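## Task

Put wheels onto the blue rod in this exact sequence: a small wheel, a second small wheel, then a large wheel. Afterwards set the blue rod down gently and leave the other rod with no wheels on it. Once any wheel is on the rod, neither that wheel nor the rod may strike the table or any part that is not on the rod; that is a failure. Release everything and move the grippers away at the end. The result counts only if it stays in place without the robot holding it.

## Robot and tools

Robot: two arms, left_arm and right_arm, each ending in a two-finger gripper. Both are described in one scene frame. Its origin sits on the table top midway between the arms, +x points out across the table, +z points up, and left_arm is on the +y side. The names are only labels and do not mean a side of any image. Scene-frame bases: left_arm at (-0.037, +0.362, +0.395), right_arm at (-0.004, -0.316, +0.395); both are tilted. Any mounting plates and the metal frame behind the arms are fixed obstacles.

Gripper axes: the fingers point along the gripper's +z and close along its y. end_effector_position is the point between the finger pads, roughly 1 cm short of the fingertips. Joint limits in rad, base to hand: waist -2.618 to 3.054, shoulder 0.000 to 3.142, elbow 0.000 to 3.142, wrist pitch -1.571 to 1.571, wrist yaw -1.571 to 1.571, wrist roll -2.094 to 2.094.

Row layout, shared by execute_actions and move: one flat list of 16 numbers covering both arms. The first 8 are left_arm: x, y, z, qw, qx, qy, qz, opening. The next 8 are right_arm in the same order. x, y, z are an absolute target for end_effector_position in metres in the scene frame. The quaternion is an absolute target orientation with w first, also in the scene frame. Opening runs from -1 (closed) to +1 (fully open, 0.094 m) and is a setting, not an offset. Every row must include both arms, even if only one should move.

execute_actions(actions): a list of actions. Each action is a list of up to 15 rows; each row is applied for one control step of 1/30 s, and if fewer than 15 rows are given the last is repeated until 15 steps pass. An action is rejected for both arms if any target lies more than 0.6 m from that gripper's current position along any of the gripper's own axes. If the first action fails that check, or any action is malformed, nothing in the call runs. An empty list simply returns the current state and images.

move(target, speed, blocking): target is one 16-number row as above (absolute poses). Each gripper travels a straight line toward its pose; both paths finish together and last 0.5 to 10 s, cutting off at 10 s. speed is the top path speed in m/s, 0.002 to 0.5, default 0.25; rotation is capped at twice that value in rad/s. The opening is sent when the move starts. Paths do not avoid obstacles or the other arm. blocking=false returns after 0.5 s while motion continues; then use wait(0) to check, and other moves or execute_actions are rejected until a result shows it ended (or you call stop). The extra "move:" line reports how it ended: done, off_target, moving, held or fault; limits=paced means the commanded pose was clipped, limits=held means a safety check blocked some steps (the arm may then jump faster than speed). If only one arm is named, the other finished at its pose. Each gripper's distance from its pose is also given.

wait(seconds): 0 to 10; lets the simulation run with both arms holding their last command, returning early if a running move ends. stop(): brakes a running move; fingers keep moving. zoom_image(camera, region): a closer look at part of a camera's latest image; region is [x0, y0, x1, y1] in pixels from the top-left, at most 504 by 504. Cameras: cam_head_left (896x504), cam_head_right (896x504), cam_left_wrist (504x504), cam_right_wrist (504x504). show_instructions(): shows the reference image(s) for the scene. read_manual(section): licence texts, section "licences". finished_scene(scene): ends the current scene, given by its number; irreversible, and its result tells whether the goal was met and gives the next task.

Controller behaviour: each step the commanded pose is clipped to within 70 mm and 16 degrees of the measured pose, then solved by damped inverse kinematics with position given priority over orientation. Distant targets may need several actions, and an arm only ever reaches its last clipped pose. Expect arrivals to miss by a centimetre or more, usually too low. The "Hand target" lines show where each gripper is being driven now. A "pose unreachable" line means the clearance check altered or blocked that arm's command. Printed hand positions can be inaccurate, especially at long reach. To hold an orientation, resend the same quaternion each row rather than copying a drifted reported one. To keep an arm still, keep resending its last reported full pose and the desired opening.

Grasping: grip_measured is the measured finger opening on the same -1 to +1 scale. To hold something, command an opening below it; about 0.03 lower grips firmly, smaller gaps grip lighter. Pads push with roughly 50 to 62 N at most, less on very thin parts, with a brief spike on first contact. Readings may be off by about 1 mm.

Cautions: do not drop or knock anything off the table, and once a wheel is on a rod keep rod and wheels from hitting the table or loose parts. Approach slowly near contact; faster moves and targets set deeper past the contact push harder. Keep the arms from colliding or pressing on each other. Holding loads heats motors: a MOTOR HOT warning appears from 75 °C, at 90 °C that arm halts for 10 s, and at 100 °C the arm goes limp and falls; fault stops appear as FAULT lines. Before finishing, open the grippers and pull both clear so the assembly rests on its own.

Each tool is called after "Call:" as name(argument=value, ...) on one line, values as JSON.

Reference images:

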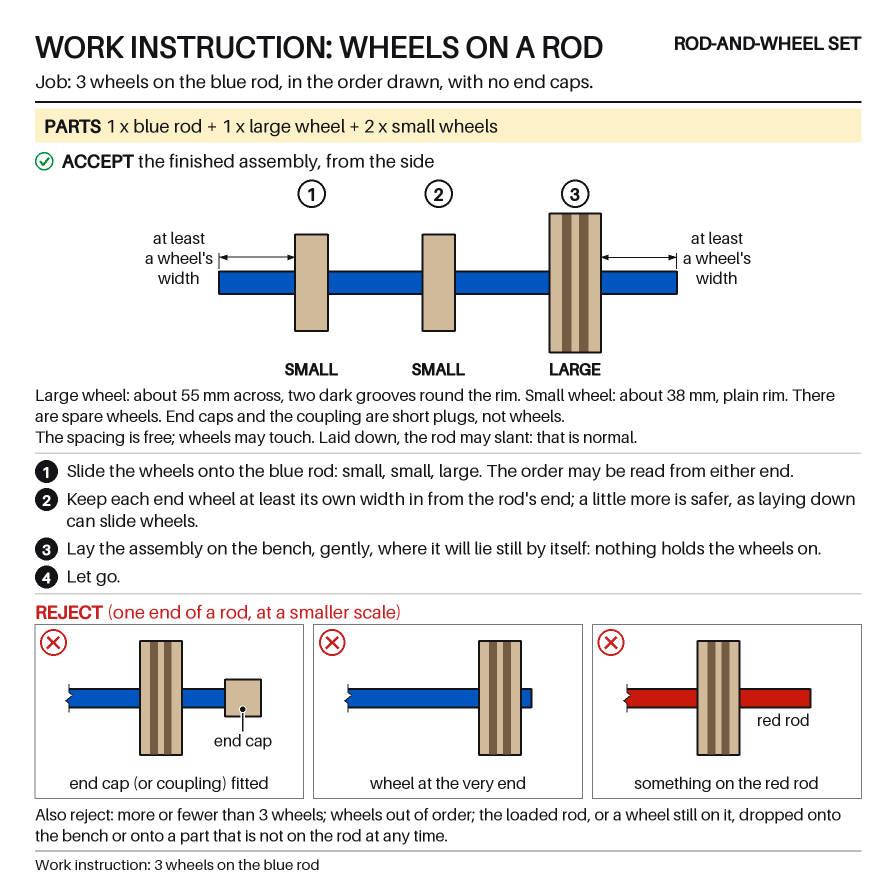

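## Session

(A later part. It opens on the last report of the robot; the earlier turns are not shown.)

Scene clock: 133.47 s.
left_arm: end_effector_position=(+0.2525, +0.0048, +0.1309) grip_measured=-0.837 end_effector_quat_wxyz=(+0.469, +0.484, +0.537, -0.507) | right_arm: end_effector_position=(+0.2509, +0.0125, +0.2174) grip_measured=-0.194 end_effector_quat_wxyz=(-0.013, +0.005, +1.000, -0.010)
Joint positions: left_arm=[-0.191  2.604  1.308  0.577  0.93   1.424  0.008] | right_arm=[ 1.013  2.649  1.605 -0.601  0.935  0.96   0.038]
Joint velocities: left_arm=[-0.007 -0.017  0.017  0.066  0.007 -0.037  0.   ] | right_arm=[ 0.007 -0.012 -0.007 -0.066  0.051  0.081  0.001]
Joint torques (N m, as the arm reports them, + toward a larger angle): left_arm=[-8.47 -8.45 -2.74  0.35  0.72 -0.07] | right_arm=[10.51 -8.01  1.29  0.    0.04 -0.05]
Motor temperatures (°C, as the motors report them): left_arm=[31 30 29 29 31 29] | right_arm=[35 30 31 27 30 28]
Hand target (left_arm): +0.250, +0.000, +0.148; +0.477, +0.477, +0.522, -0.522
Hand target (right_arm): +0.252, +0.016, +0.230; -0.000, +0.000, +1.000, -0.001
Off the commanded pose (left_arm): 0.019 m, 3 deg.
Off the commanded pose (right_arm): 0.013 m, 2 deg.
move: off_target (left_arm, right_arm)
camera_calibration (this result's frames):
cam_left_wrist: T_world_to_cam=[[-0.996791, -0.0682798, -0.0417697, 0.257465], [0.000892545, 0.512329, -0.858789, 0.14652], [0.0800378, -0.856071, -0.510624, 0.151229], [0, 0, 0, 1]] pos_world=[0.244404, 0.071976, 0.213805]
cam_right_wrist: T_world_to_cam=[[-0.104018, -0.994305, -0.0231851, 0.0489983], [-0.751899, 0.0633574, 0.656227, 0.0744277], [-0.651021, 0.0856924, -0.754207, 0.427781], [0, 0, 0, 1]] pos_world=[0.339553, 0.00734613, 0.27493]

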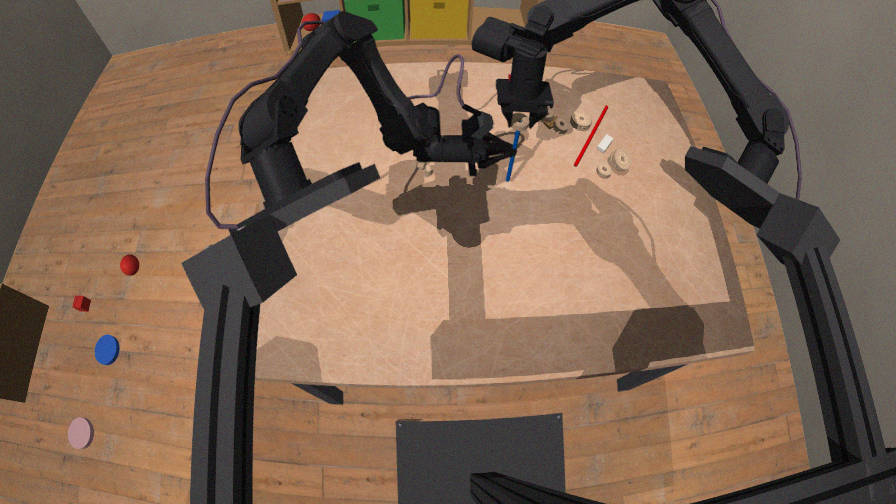

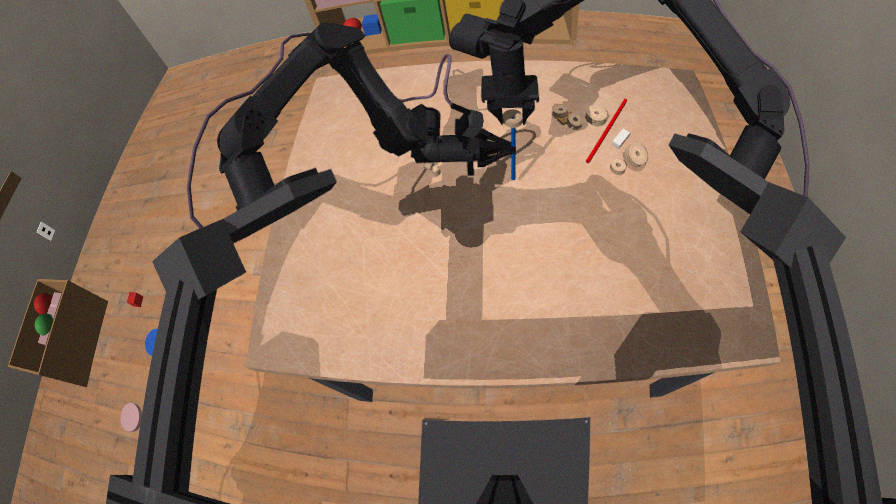

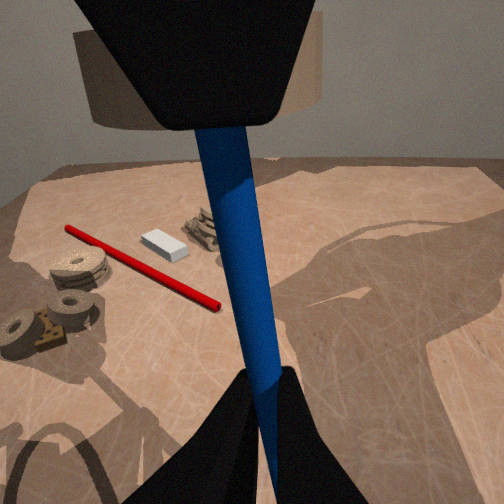

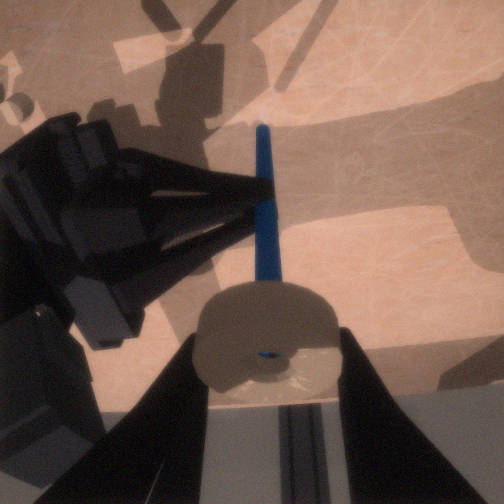

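Call:
move(target=[0.25,0,0.149,0.4775,0.4775,0.5225,-0.5225,-0.9, 0.250,0.016,0.205,0,0,1,0,-0.25], speed=0.015)

Call:
move(target=[0.25,0,0.149,0.4775,0.4775,0.5225,-0.5225,-0.9, 0.250,0.016,0.205,0,0,1,0,0.05])

Call:
move(target=[0.25,0,0.149,0.4775,0.4775,0.5225,-0.5225,-0.9, 0.250,0.010,0.29,0,0,1,0,0.05], speed=0.1)

Call:
move(target=[0.25,0,0.149,0.4775,0.4775,0.5225,-0.5225,-0.9, 0.30,-0.235,0.10,0,-0.375,0.927,0,0.15], speed=0.25)

Scene clock: 135.53 s.
left_arm: end_effector_position=(+0.2540, +0.0062, +0.1288) grip_measured=-0.837 end_effector_quat_wxyz=(+0.469, +0.484, +0.541, -0.504) | right_arm: end_effector_position=(+0.2523, +0.0136, +0.2048) grip_measured=-0.194 end_effector_quat_wxyz=(-0.010, +0.003, +1.000, -0.001)
Joint positions: left_arm=[-0.187  2.604  1.308  0.583  0.925  1.42   0.008] | right_arm=[ 0.987  2.649  1.57  -0.499  0.93   0.886  0.038]
Joint velocities: left_arm=[-0.002  0.012  0.007 -0.11  -0.051 -0.022  0.   ] | right_arm=[-0.002  0.002 -0.017 -0.007 -0.051 -0.066 -0.001]
Joint torques (N m, as the arm reports them, + toward a larger angle): left_arm=[-8.6  -8.48 -2.71  0.23  0.71 -0.08] | right_arm=[ 9.32 -6.42  2.03  0.1   0.13 -0.05]
Motor temperatures (°C, as the motors report them): left_arm=[31 30 29 29 31 29] | right_arm=[35 30 31 27 30 28]
Hand target (left_arm): +0.250, +0.000, +0.148; +0.477, +0.477, +0.522, -0.522
Hand target (right_arm): +0.250, +0.016, +0.205; -0.000, +0.000, +1.000, -0.001
Off the commanded pose (left_arm): 0.022 m, 3 deg.
Off the commanded pose (right_arm): 0.003 m, 1 deg.
move: off_target (left_arm)
camera_calibration (this result's frames):
cam_left_wrist: T_world_to_cam=[[-0.996368, -0.0740609, -0.0420235, 0.258972], [-0.00246831, 0.51842, -0.855123, 0.144289], [0.085117, -0.851913, -0.516719, 0.150701], [0, 0, 0, 1]] pos_world=[0.245561, 0.0727618, 0.212138]
cam_right_wrist: T_world_to_cam=[[-0.100067, -0.994064, -0.0426941, 0.0529774], [-0.756558, 0.0481496, 0.652151, 0.0859], [-0.646224, 0.0975597, -0.756886, 0.418183], [0, 0, 0, 1]] pos_world=[0.34053, 0.00772906, 0.262759]

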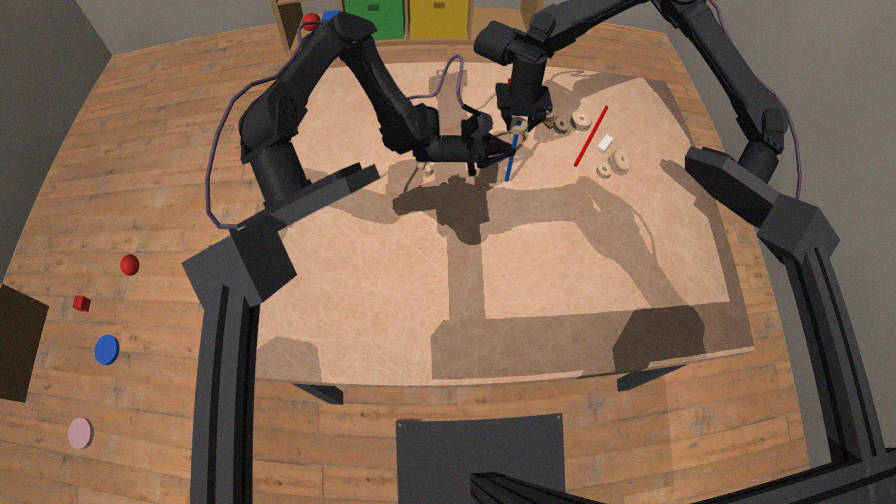

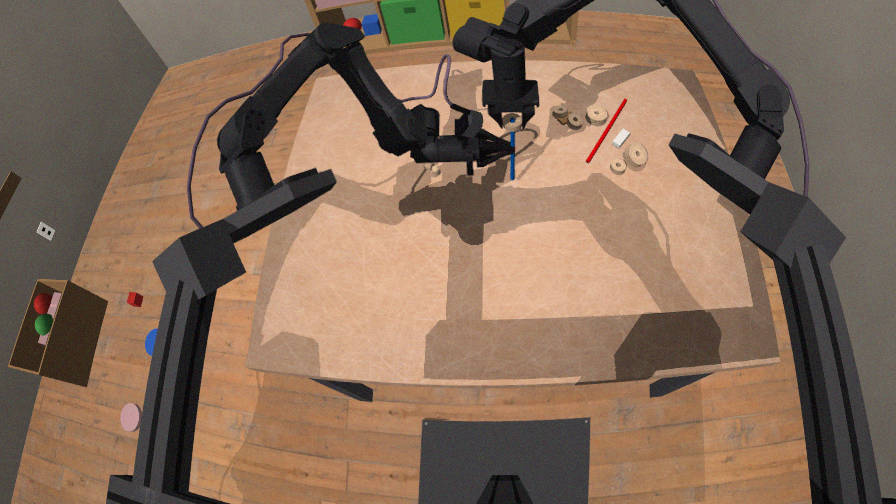

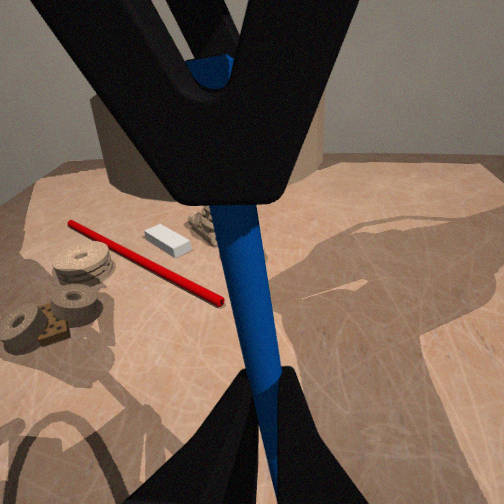

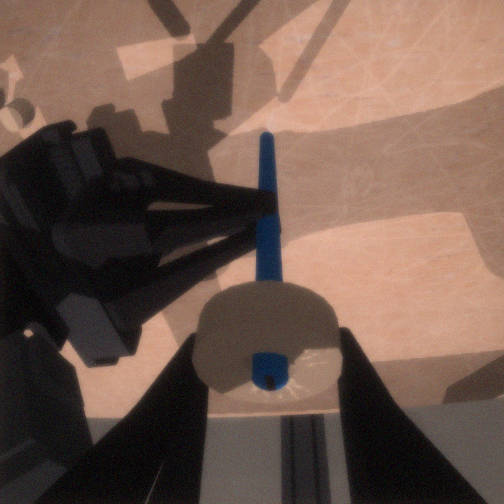

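Scene clock: 136.30 s.
left_arm: end_effector_position=(+0.2536, +0.0050, +0.1304) grip_measured=-0.837 end_effector_quat_wxyz=(+0.470, +0.484, +0.539, -0.505) | right_arm: end_effector_position=(+0.2547, +0.0130, +0.2016) grip_measured=+0.048 end_effector_quat_wxyz=(-0.010, +0.009, +1.000, -0.001)
Joint positions: left_arm=[-0.191  2.604  1.308  0.583  0.927  1.42   0.008] | right_arm=[ 0.977  2.649  1.57  -0.485  0.93   0.882  0.049]
Joint velocities: left_arm=[ 0.007  0.002 -0.027  0.051 -0.022  0.007  0.   ] | right_arm=[-0.007  0.002 -0.017 -0.037  0.007  0.007  0.   ]
Joint torques (N m, as the arm reports them, + toward a larger angle): left_arm=[-8.33 -8.43 -2.73  0.29  0.75 -0.04] | right_arm=[ 9.88 -6.31  1.82  0.02  0.12 -0.06]
Motor temperatures (°C, as the motors report them): left_arm=[31 30 29 29 31 29] | right_arm=[35 30 31 27 30 28]
Hand target (left_arm): +0.250, +0.000, +0.148; +0.477, +0.477, +0.522, -0.522
Hand target (right_arm): +0.250, +0.016, +0.205; -0.000, +0.000, +1.000, -0.000
Off the commanded pose (left_arm): 0.020 m, 3 deg.
Off the commanded pose (right_arm): 0.007 m, 2 deg.
move: off_target (left_arm)
camera_calibration (this result's frames):
cam_left_wrist: T_world_to_cam=[[-0.996468, -0.0721193, -0.0430041, 0.258696], [-0.000216832, 0.51436, -0.857574, 0.146129], [0.0839672, -0.854537, -0.512559, 0.150283], [0, 0, 0, 1]] pos_world=[0.245195, 0.0719167, 0.213471]
cam_right_wrist: T_world_to_cam=[[-0.112936, -0.992656, -0.0433612, 0.0559216], [-0.756343, 0.0575858, 0.651636, 0.0897704], [-0.644353, 0.106389, -0.757292, 0.416951], [0, 0, 0, 1]] pos_world=[0.342876, 0.00598231, 0.25968]

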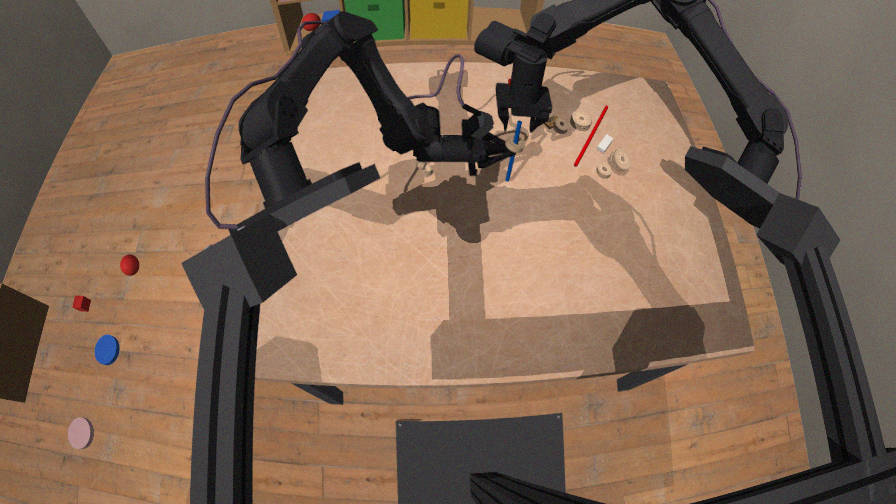

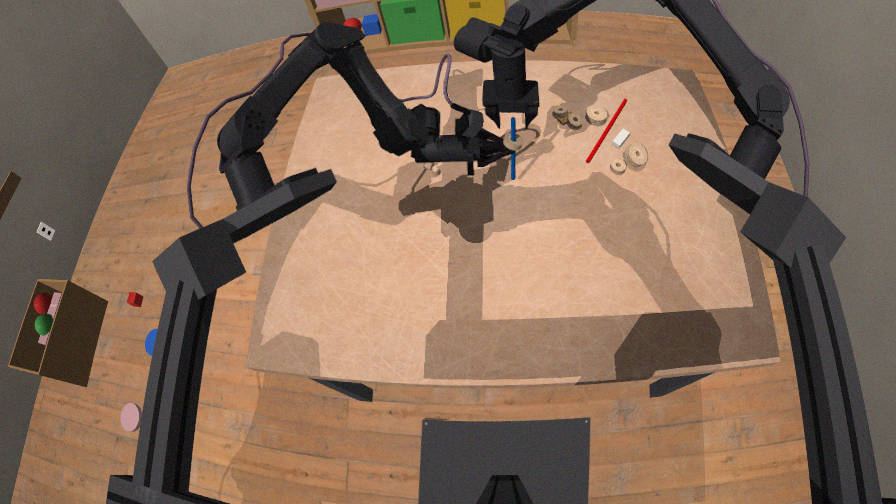

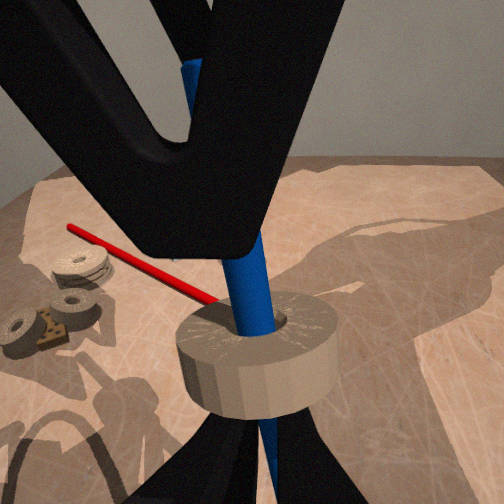

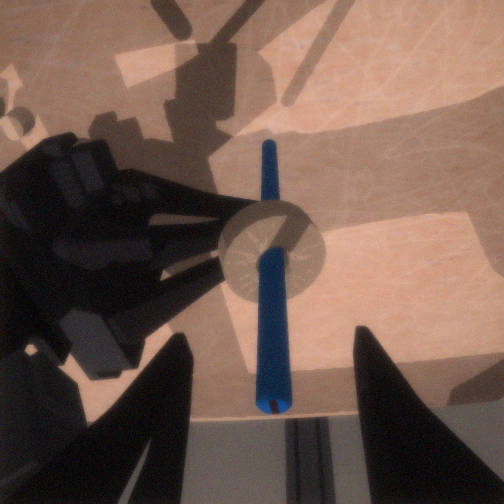

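Scene clock: 137.77 s.
left_arm: end_effector_position=(+0.2540, +0.0062, +0.1292) grip_measured=-0.837 end_effector_quat_wxyz=(+0.469, +0.483, +0.540, -0.504) | right_arm: end_effector_position=(+0.2425, +0.0039, +0.2741) grip_measured=+0.048 end_effector_quat_wxyz=(-0.008, -0.004, +1.000, -0.013)
Joint positions: left_arm=[-0.187  2.604  1.308  0.583  0.927  1.42   0.008] | right_arm=[ 1.129  2.575  1.596 -0.82   0.93   1.133  0.049]
Joint velocities: left_arm=[-0.007  0.007 -0.012 -0.007  0.022 -0.051 -0.001] | right_arm=[-0.002  0.007 -0.012 -0.022 -0.051 -0.022 -0.   ]
Joint torques (N m, as the arm reports them, + toward a larger angle): left_arm=[-8.69 -8.5  -2.72  0.28  0.76 -0.04] | right_arm=[10.08 -7.57  5.5  -0.37 -0.03  0.06]
Motor temperatures (°C, as the motors report them): left_arm=[31 30 29 29 31 29] | right_arm=[35 30 31 27 30 28]
Hand target (left_arm): +0.250, +0.000, +0.148; +0.477, +0.477, +0.522, -0.522
Hand target (right_arm): +0.250, +0.009, +0.289; +0.001, -0.000, +1.000, -0.000
Off the commanded pose (left_arm): 0.021 m, 3 deg.
Off the commanded pose (right_arm): 0.019 m, 2 deg.
move: off_target (left_arm, right_arm)
camera_calibration (this result's frames):
cam_left_wrist: T_world_to_cam=[[-0.996376, -0.0740217, -0.0418919, 0.258949], [-0.00236594, 0.516465, -0.856305, 0.144787], [0.0850209, -0.853103, -0.514769, 0.150675], [0, 0, 0, 1]] pos_world=[0.245543, 0.0729317, 0.212393]
cam_right_wrist: T_world_to_cam=[[-0.0853753, -0.996157, -0.0195307, 0.0353888], [-0.760281, 0.0524652, 0.647472, 0.035946], [-0.64396, 0.070127, -0.761839, 0.466175], [0, 0, 0, 1]] pos_world=[0.330548, 0.000675408, 0.332567]

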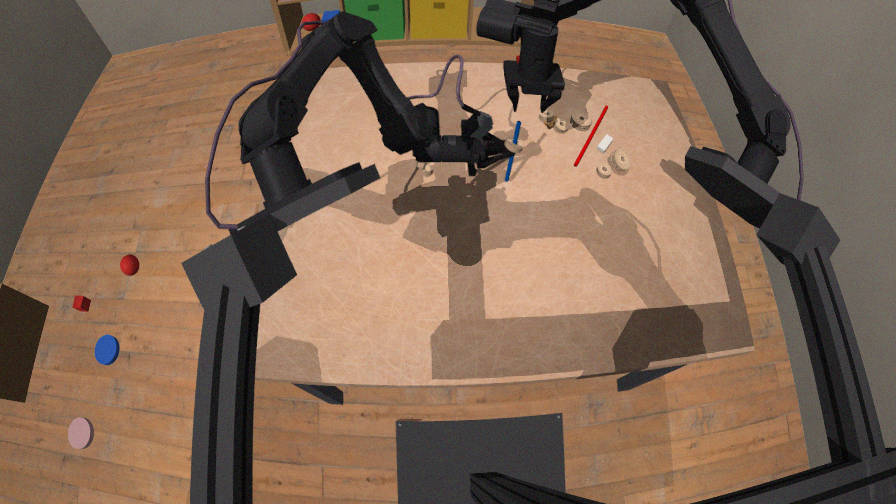

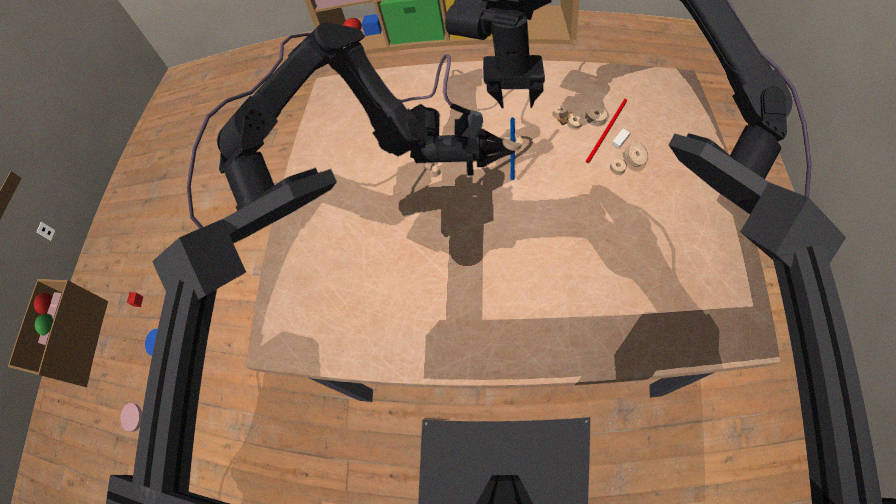

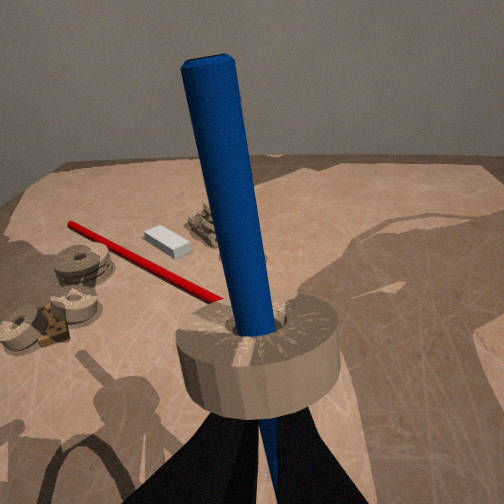

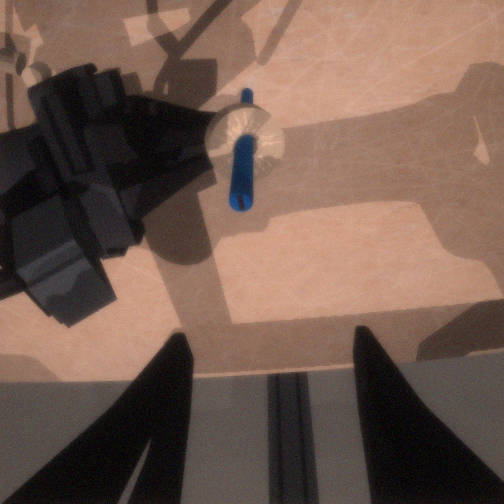

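Scene clock: 140.10 s.
left_arm: end_effector_position=(+0.2537, +0.0051, +0.1304) grip_measured=-0.837 end_effector_quat_wxyz=(+0.470, +0.483, +0.539, -0.505) | right_arm: end_effector_position=(+0.2991, -0.2341, +0.0969) grip_measured=+0.148 end_effector_quat_wxyz=(-0.014, -0.373, +0.928, -0.002)
Joint positions: left_arm=[-0.19   2.604  1.308  0.583  0.928  1.42   0.008] | right_arm=[ 0.331  2.1    0.852  0.353  0.705 -0.794  0.054]
Joint velocities: left_arm=[ 0.002 -0.017 -0.007 -0.037 -0.007  0.037 -0.001] | right_arm=[-0.002 -0.017  0.007 -0.066  0.037 -0.037 -0.002]
Joint torques (N m, as the arm reports them, + toward a larger angle): left_arm=[-8.43 -8.52 -2.72  0.28  0.71 -0.04] | right_arm=[ 5.38 -6.98 -1.24  0.06 -0.14 -0.01]
Motor temperatures (°C, as the motors report them): left_arm=[31 30 29 29 31 29] | right_arm=[34 30 31 27 30 28]
Hand target (left_arm): +0.250, +0.000, +0.148; +0.477, +0.477, +0.522, -0.522
Hand target (right_arm): +0.301, -0.231, +0.101; -0.003, -0.374, +0.927, +0.004
Off the commanded pose (left_arm): 0.020 m, 3 deg.
Off the commanded pose (right_arm): 0.003 m, 2 deg.
move: off_target (left_arm)
camera_calibration (this result's frames):
cam_left_wrist: T_world_to_cam=[[-0.99646, -0.0723239, -0.0428583, 0.25872], [-0.000438809, 0.514268, -0.85763, 0.146063], [0.0840678, -0.854575, -0.512479, 0.150322], [0, 0, 0, 1]] pos_world=[0.245231, 0.0720578, 0.213393]
cam_right_wrist: T_world_to_cam=[[0.619434, -0.783435, -0.0503202, -0.358355], [-0.569384, -0.49247, 0.658236, 0.0204303], [-0.540466, -0.379082, -0.751128, 0.247185], [0, 0, 0, 1]] pos_world=[0.367205, -0.176983, 0.154187]

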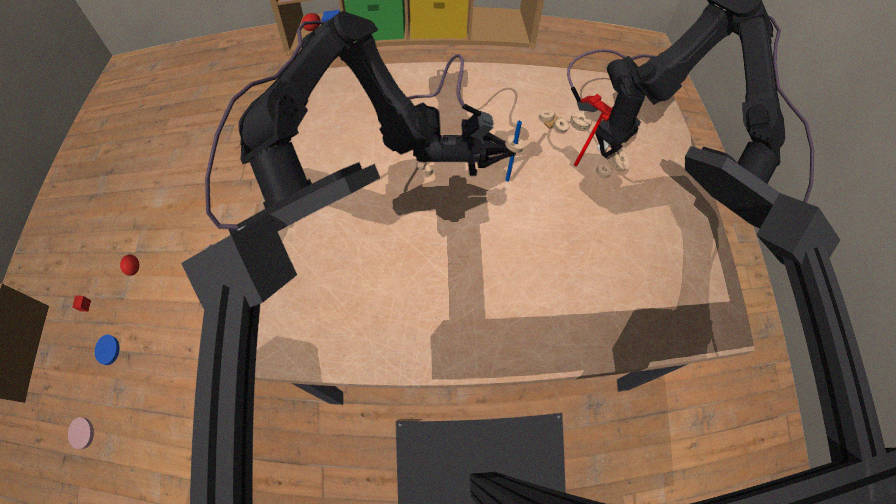

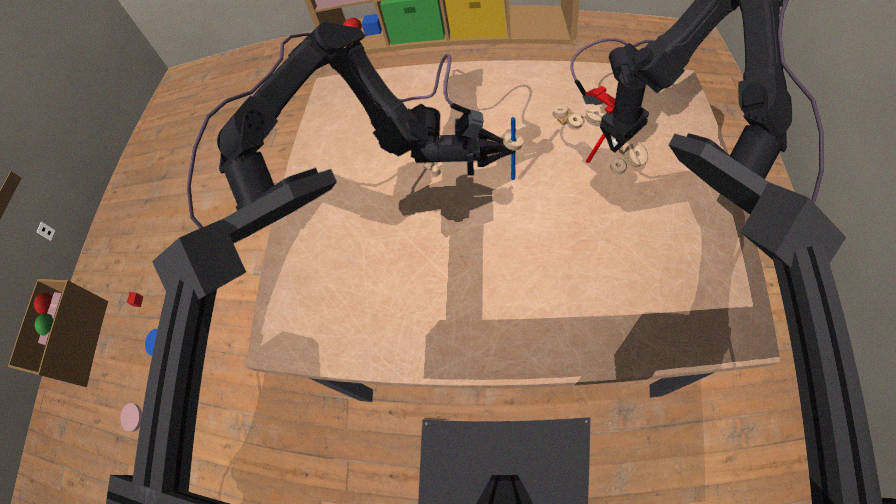

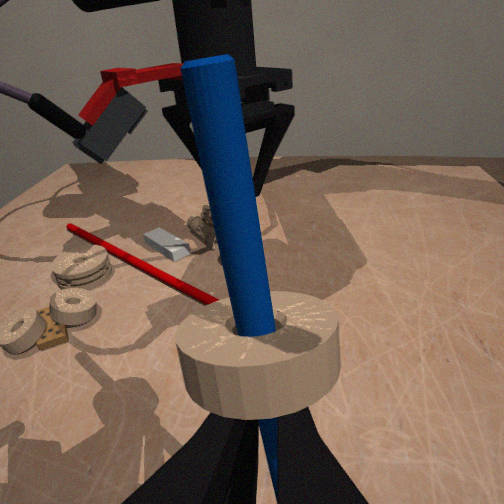

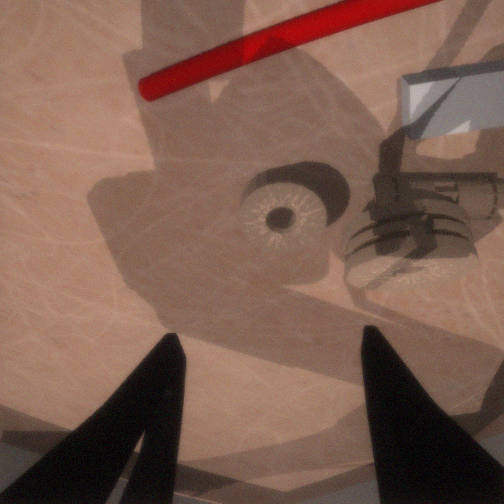

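Call:
move(target=[0.25,0,0.149,0.4775,0.4775,0.5225,-0.5225,-0.9, 0.304,-0.232,0.05,0,-0.375,0.927,0,0.15], speed=0.1)

Scene clock: 141.47 s.
left_arm: end_effector_position=(+0.2539, +0.0059, +0.1295) grip_measured=-0.837 end_effector_quat_wxyz=(+0.469, +0.483, +0.540, -0.505) | right_arm: end_effector_position=(+0.2983, -0.2371, +0.0530) grip_measured=+0.148 end_effector_quat_wxyz=(-0.011, -0.376, +0.927, -0.003)
Joint positions: left_arm=[-0.188  2.604  1.308  0.583  0.928  1.42   0.008] | right_arm=[ 0.245  2.238  0.932  0.472  0.649 -0.889  0.054]
Joint velocities: left_arm=[-0.007  0.002  0.002 -0.066  0.007 -0.037  0.   ] | right_arm=[-0.007  0.002  0.002  0.007 -0.11   0.022 -0.   ]
Joint torques (N m, as the arm reports them, + toward a larger angle): left_arm=[-8.61 -8.47 -2.72  0.28  0.74 -0.05] | right_arm=[ 5.4  -5.17  0.77  0.12 -0.12 -0.01]
Motor temperatures (°C, as the motors report them): left_arm=[31 30 29 29 31 29] | right_arm=[34 30 30 27 30 28]
Hand target (left_arm): +0.250, +0.000, +0.148; +0.477, +0.477, +0.522, -0.522
Hand target (right_arm): +0.304, -0.231, +0.051; -0.000, -0.375, +0.927, +0.000
Off the commanded pose (left_arm): 0.021 m, 3 deg.
Off the commanded pose (right_arm): 0.008 m, 1 deg.
move: off_target (left_arm)
camera_calibration (this result's frames):
cam_left_wrist: T_world_to_cam=[[-0.996399, -0.0735922, -0.0421167, 0.258889], [-0.00187118, 0.515672, -0.856784, 0.145168], [0.084771, -0.85362, -0.513952, 0.150584], [0, 0, 0, 1]] pos_world=[0.245463, 0.0727343, 0.212674]
cam_right_wrist: T_world_to_cam=[[0.624628, -0.779517, -0.0468253, -0.363155], [-0.569995, -0.496082, 0.654987, 0.0468946], [-0.533803, -0.382433, -0.754188, 0.210051], [0, 0, 0, 1]] pos_world=[0.365693, -0.179492, 0.110698]

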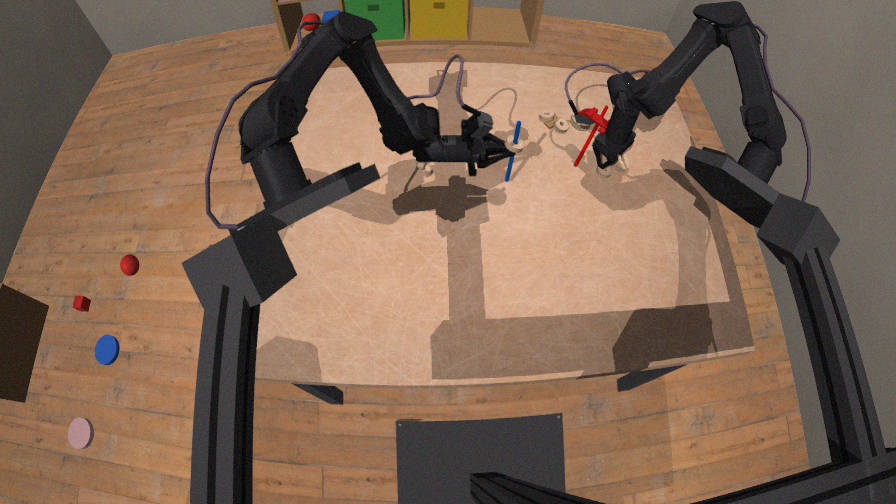

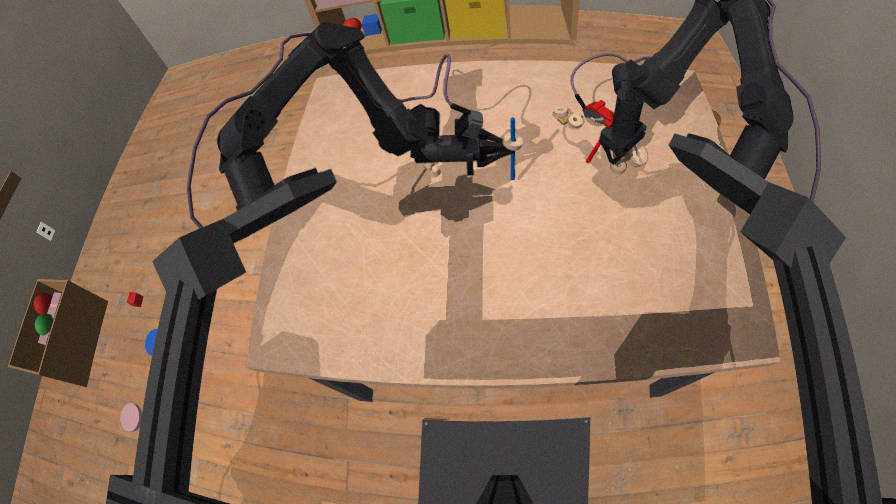

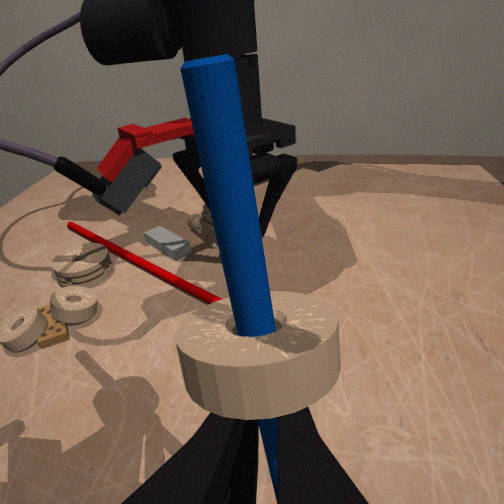

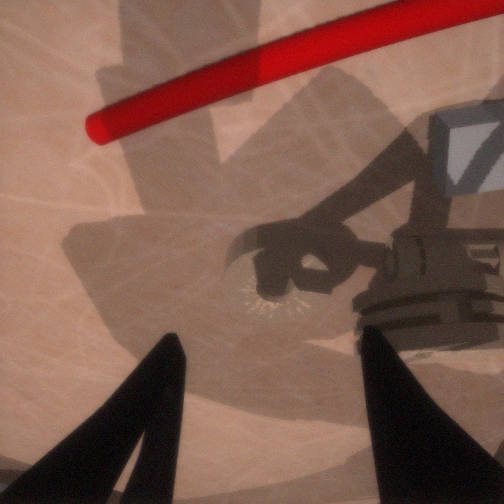

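Call:
zoom_image(camera="cam_right_wrist", region=[200,200,504,400])

Region (200, 200, 504, 400) of cam_right_wrist's 504x504 image, scaled by 1.658, with more detail than that image has; it fills the top 332 rows of this view, and the rest is white.

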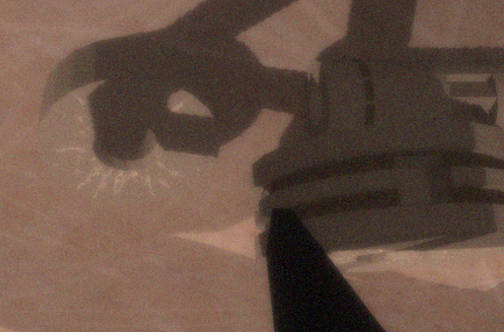

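Call:
move(target=[0.25,0,0.149,0.4775,0.4775,0.5225,-0.5225,-0.9, 0.298,-0.237,0.05,0,0.2,0.98,0,0.15], speed=0.3)

Call:
move(target=[0.25,0,0.149,0.4775,0.4775,0.5225,-0.5225,-0.9, 0.298,-0.237,0.025,0,0.2,0.98,0,0.15], speed=0.05)

Scene clock: 144.67 s.
left_arm: end_effector_position=(+0.2537, +0.0051, +0.1303) grip_measured=-0.837 end_effector_quat_wxyz=(+0.470, +0.483, +0.539, -0.505) | right_arm: end_effector_position=(+0.3035, -0.2396, +0.0504) grip_measured=+0.148 end_effector_quat_wxyz=(+0.002, +0.197, +0.980, -0.004)
Joint positions: left_arm=[-0.19   2.604  1.308  0.583  0.927  1.42   0.008] | right_arm=[0.233 2.238 0.932 0.502 0.631 0.254 0.054]
Joint velocities: left_arm=[ 0.007 -0.037  0.002 -0.037  0.022  0.007  0.   ] | right_arm=[-0.007  0.002 -0.017  0.022  0.051  0.037 -0.   ]
Joint torques (N m, as the arm reports them, + toward a larger angle): left_arm=[-8.46 -8.45 -2.74  0.28  0.72 -0.04] | right_arm=[ 5.   -5.84 -1.78  0.2  -0.11  0.03]
Motor temperatures (°C, as the motors report them): left_arm=[31 30 29 29 31 29] | right_arm=[33 30 30 27 30 28]
Hand target (left_arm): +0.250, +0.000, +0.148; +0.477, +0.477, +0.522, -0.522
Hand target (right_arm): +0.298, -0.237, +0.050; -0.000, +0.200, +0.980, -0.000
Off the commanded pose (left_arm): 0.020 m, 3 deg.
Off the commanded pose (right_arm): 0.006 m, 1 deg.
move: off_target (left_arm)
camera_calibration (this result's frames):
cam_left_wrist: T_world_to_cam=[[-0.996459, -0.0723305, -0.0428802, 0.258724], [-0.000455493, 0.514594, -0.857434, 0.14598], [0.0840846, -0.854378, -0.512805, 0.150327], [0, 0, 0, 1]] pos_world=[0.245234, 0.0720293, 0.213351]
cam_right_wrist: T_world_to_cam=[[-0.471233, -0.88108, -0.0404724, -0.0606031], [-0.694045, 0.342102, 0.633457, 0.289865], [-0.54428, 0.326596, -0.772719, 0.383891], [0, 0, 0, 1]] pos_world=[0.381565, -0.277937, 0.11057]

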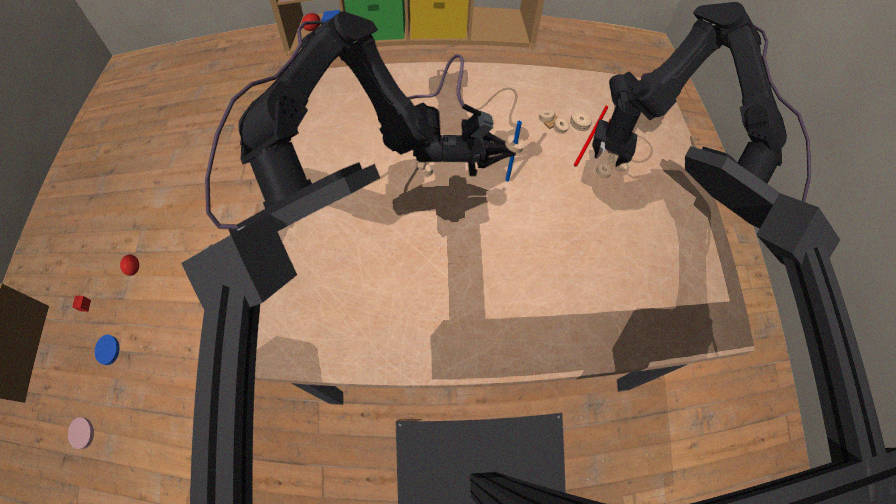

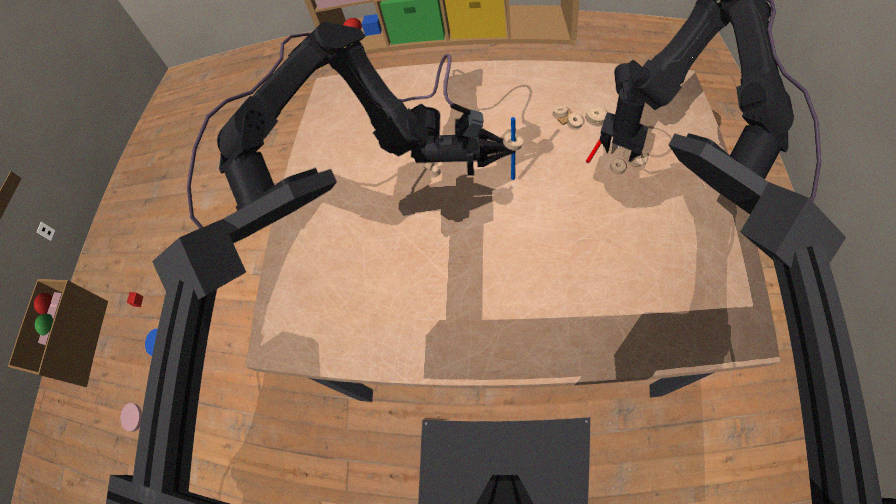

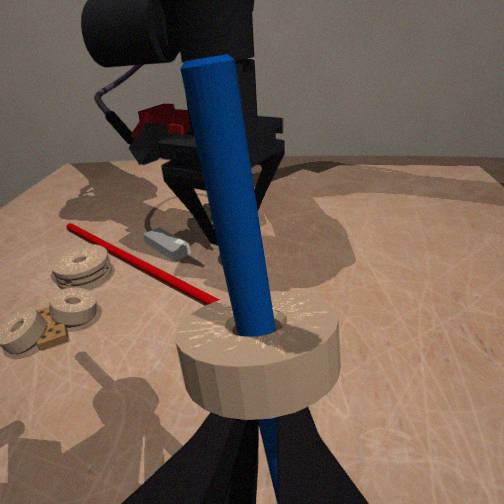

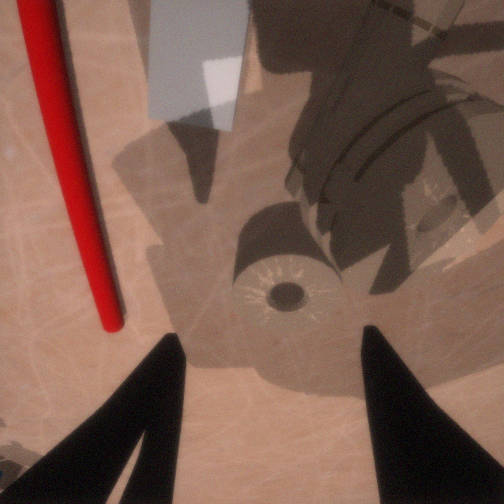

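Scene clock: 145.67 s.
left_arm: end_effector_position=(+0.2539, +0.0059, +0.1295) grip_measured=-0.837 end_effector_quat_wxyz=(+0.469, +0.483, +0.540, -0.505) | right_arm: end_effector_position=(+0.2927, -0.2400, +0.0285) grip_measured=+0.148 end_effector_quat_wxyz=(-0.008, +0.198, +0.980, -0.004)
Joint positions: left_arm=[-0.188  2.604  1.308  0.583  0.928  1.42   0.008] | right_arm=[0.193 2.312 0.97  0.535 0.604 0.234 0.054]
Joint velocities: left_arm=[-0.012 -0.007 -0.002 -0.037 -0.095  0.007 -0.   ] | right_arm=[-0.012  0.002 -0.007  0.037 -0.007 -0.037  0.001]
Joint torques (N m, as the arm reports them, + toward a larger angle): left_arm=[-8.6  -8.51 -2.72  0.27  0.76 -0.04] | right_arm=[ 5.   -5.28  0.49  0.13 -0.11 -0.05]
Motor temperatures (°C, as the motors report them): left_arm=[31 30 29 29 31 29] | right_arm=[33 30 30 27 30 28]
Hand target (left_arm): +0.250, +0.000, +0.148; +0.477, +0.477, +0.522, -0.522
Hand target (right_arm): +0.298, -0.237, +0.025; -0.000, +0.200, +0.980, -0.000
Off the commanded pose (left_arm): 0.021 m, 3 deg.
Off the commanded pose (right_arm): 0.007 m, 1 deg.
move: off_target (left_arm)
camera_calibration (this result's frames):
cam_left_wrist: T_world_to_cam=[[-0.996399, -0.0735922, -0.0421167, 0.258889], [-0.00187118, 0.515672, -0.856784, 0.145168], [0.084771, -0.85362, -0.513952, 0.150584], [0, 0, 0, 1]] pos_world=[0.245463, 0.0727343, 0.212674]
cam_right_wrist: T_world_to_cam=[[-0.472915, -0.88046, -0.0337869, -0.0663906], [-0.681565, 0.341244, 0.647319, 0.292184], [-0.558408, 0.329155, -0.76147, 0.365644], [0, 0, 0, 1]] pos_world=[0.371924, -0.278514, 0.0870478]

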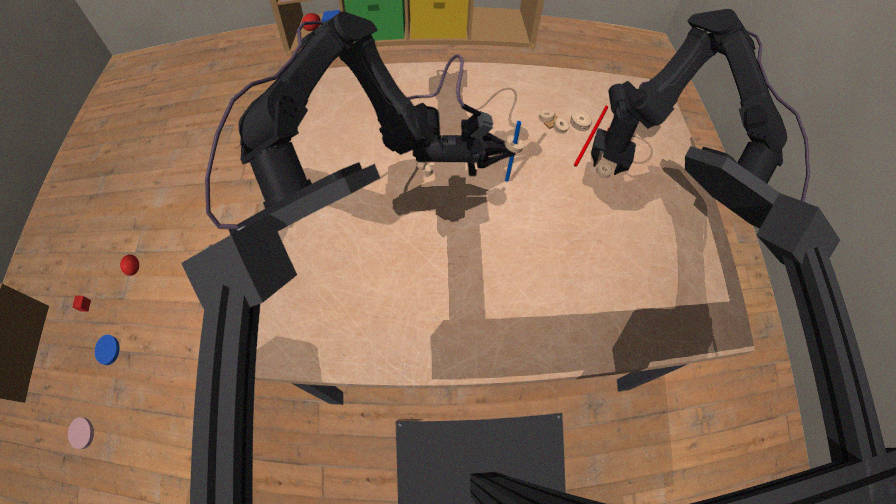

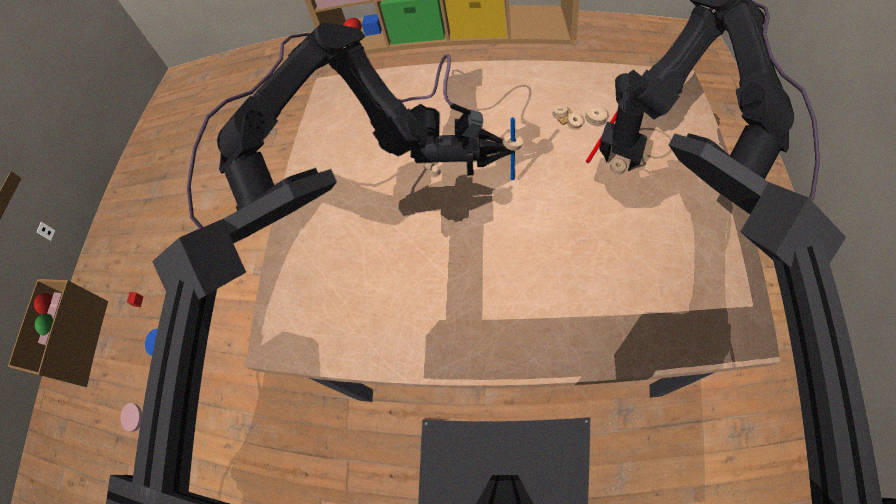

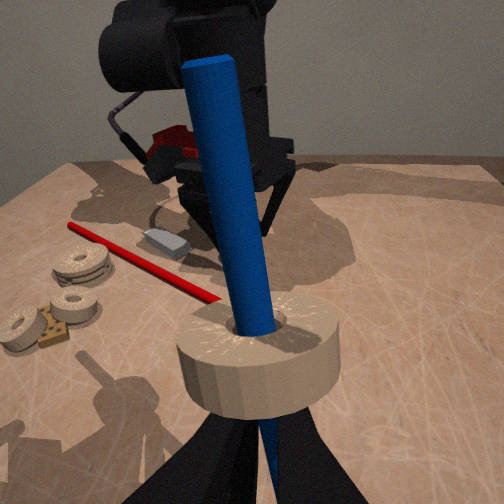

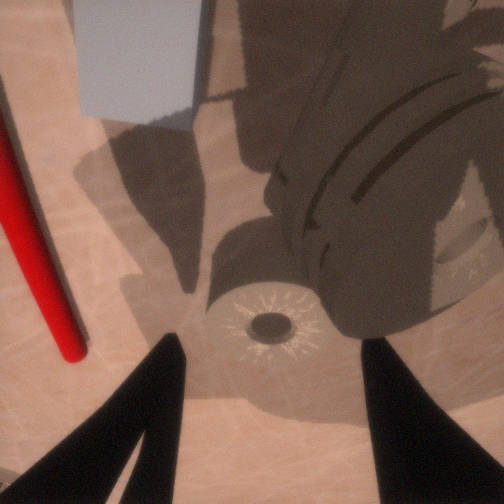

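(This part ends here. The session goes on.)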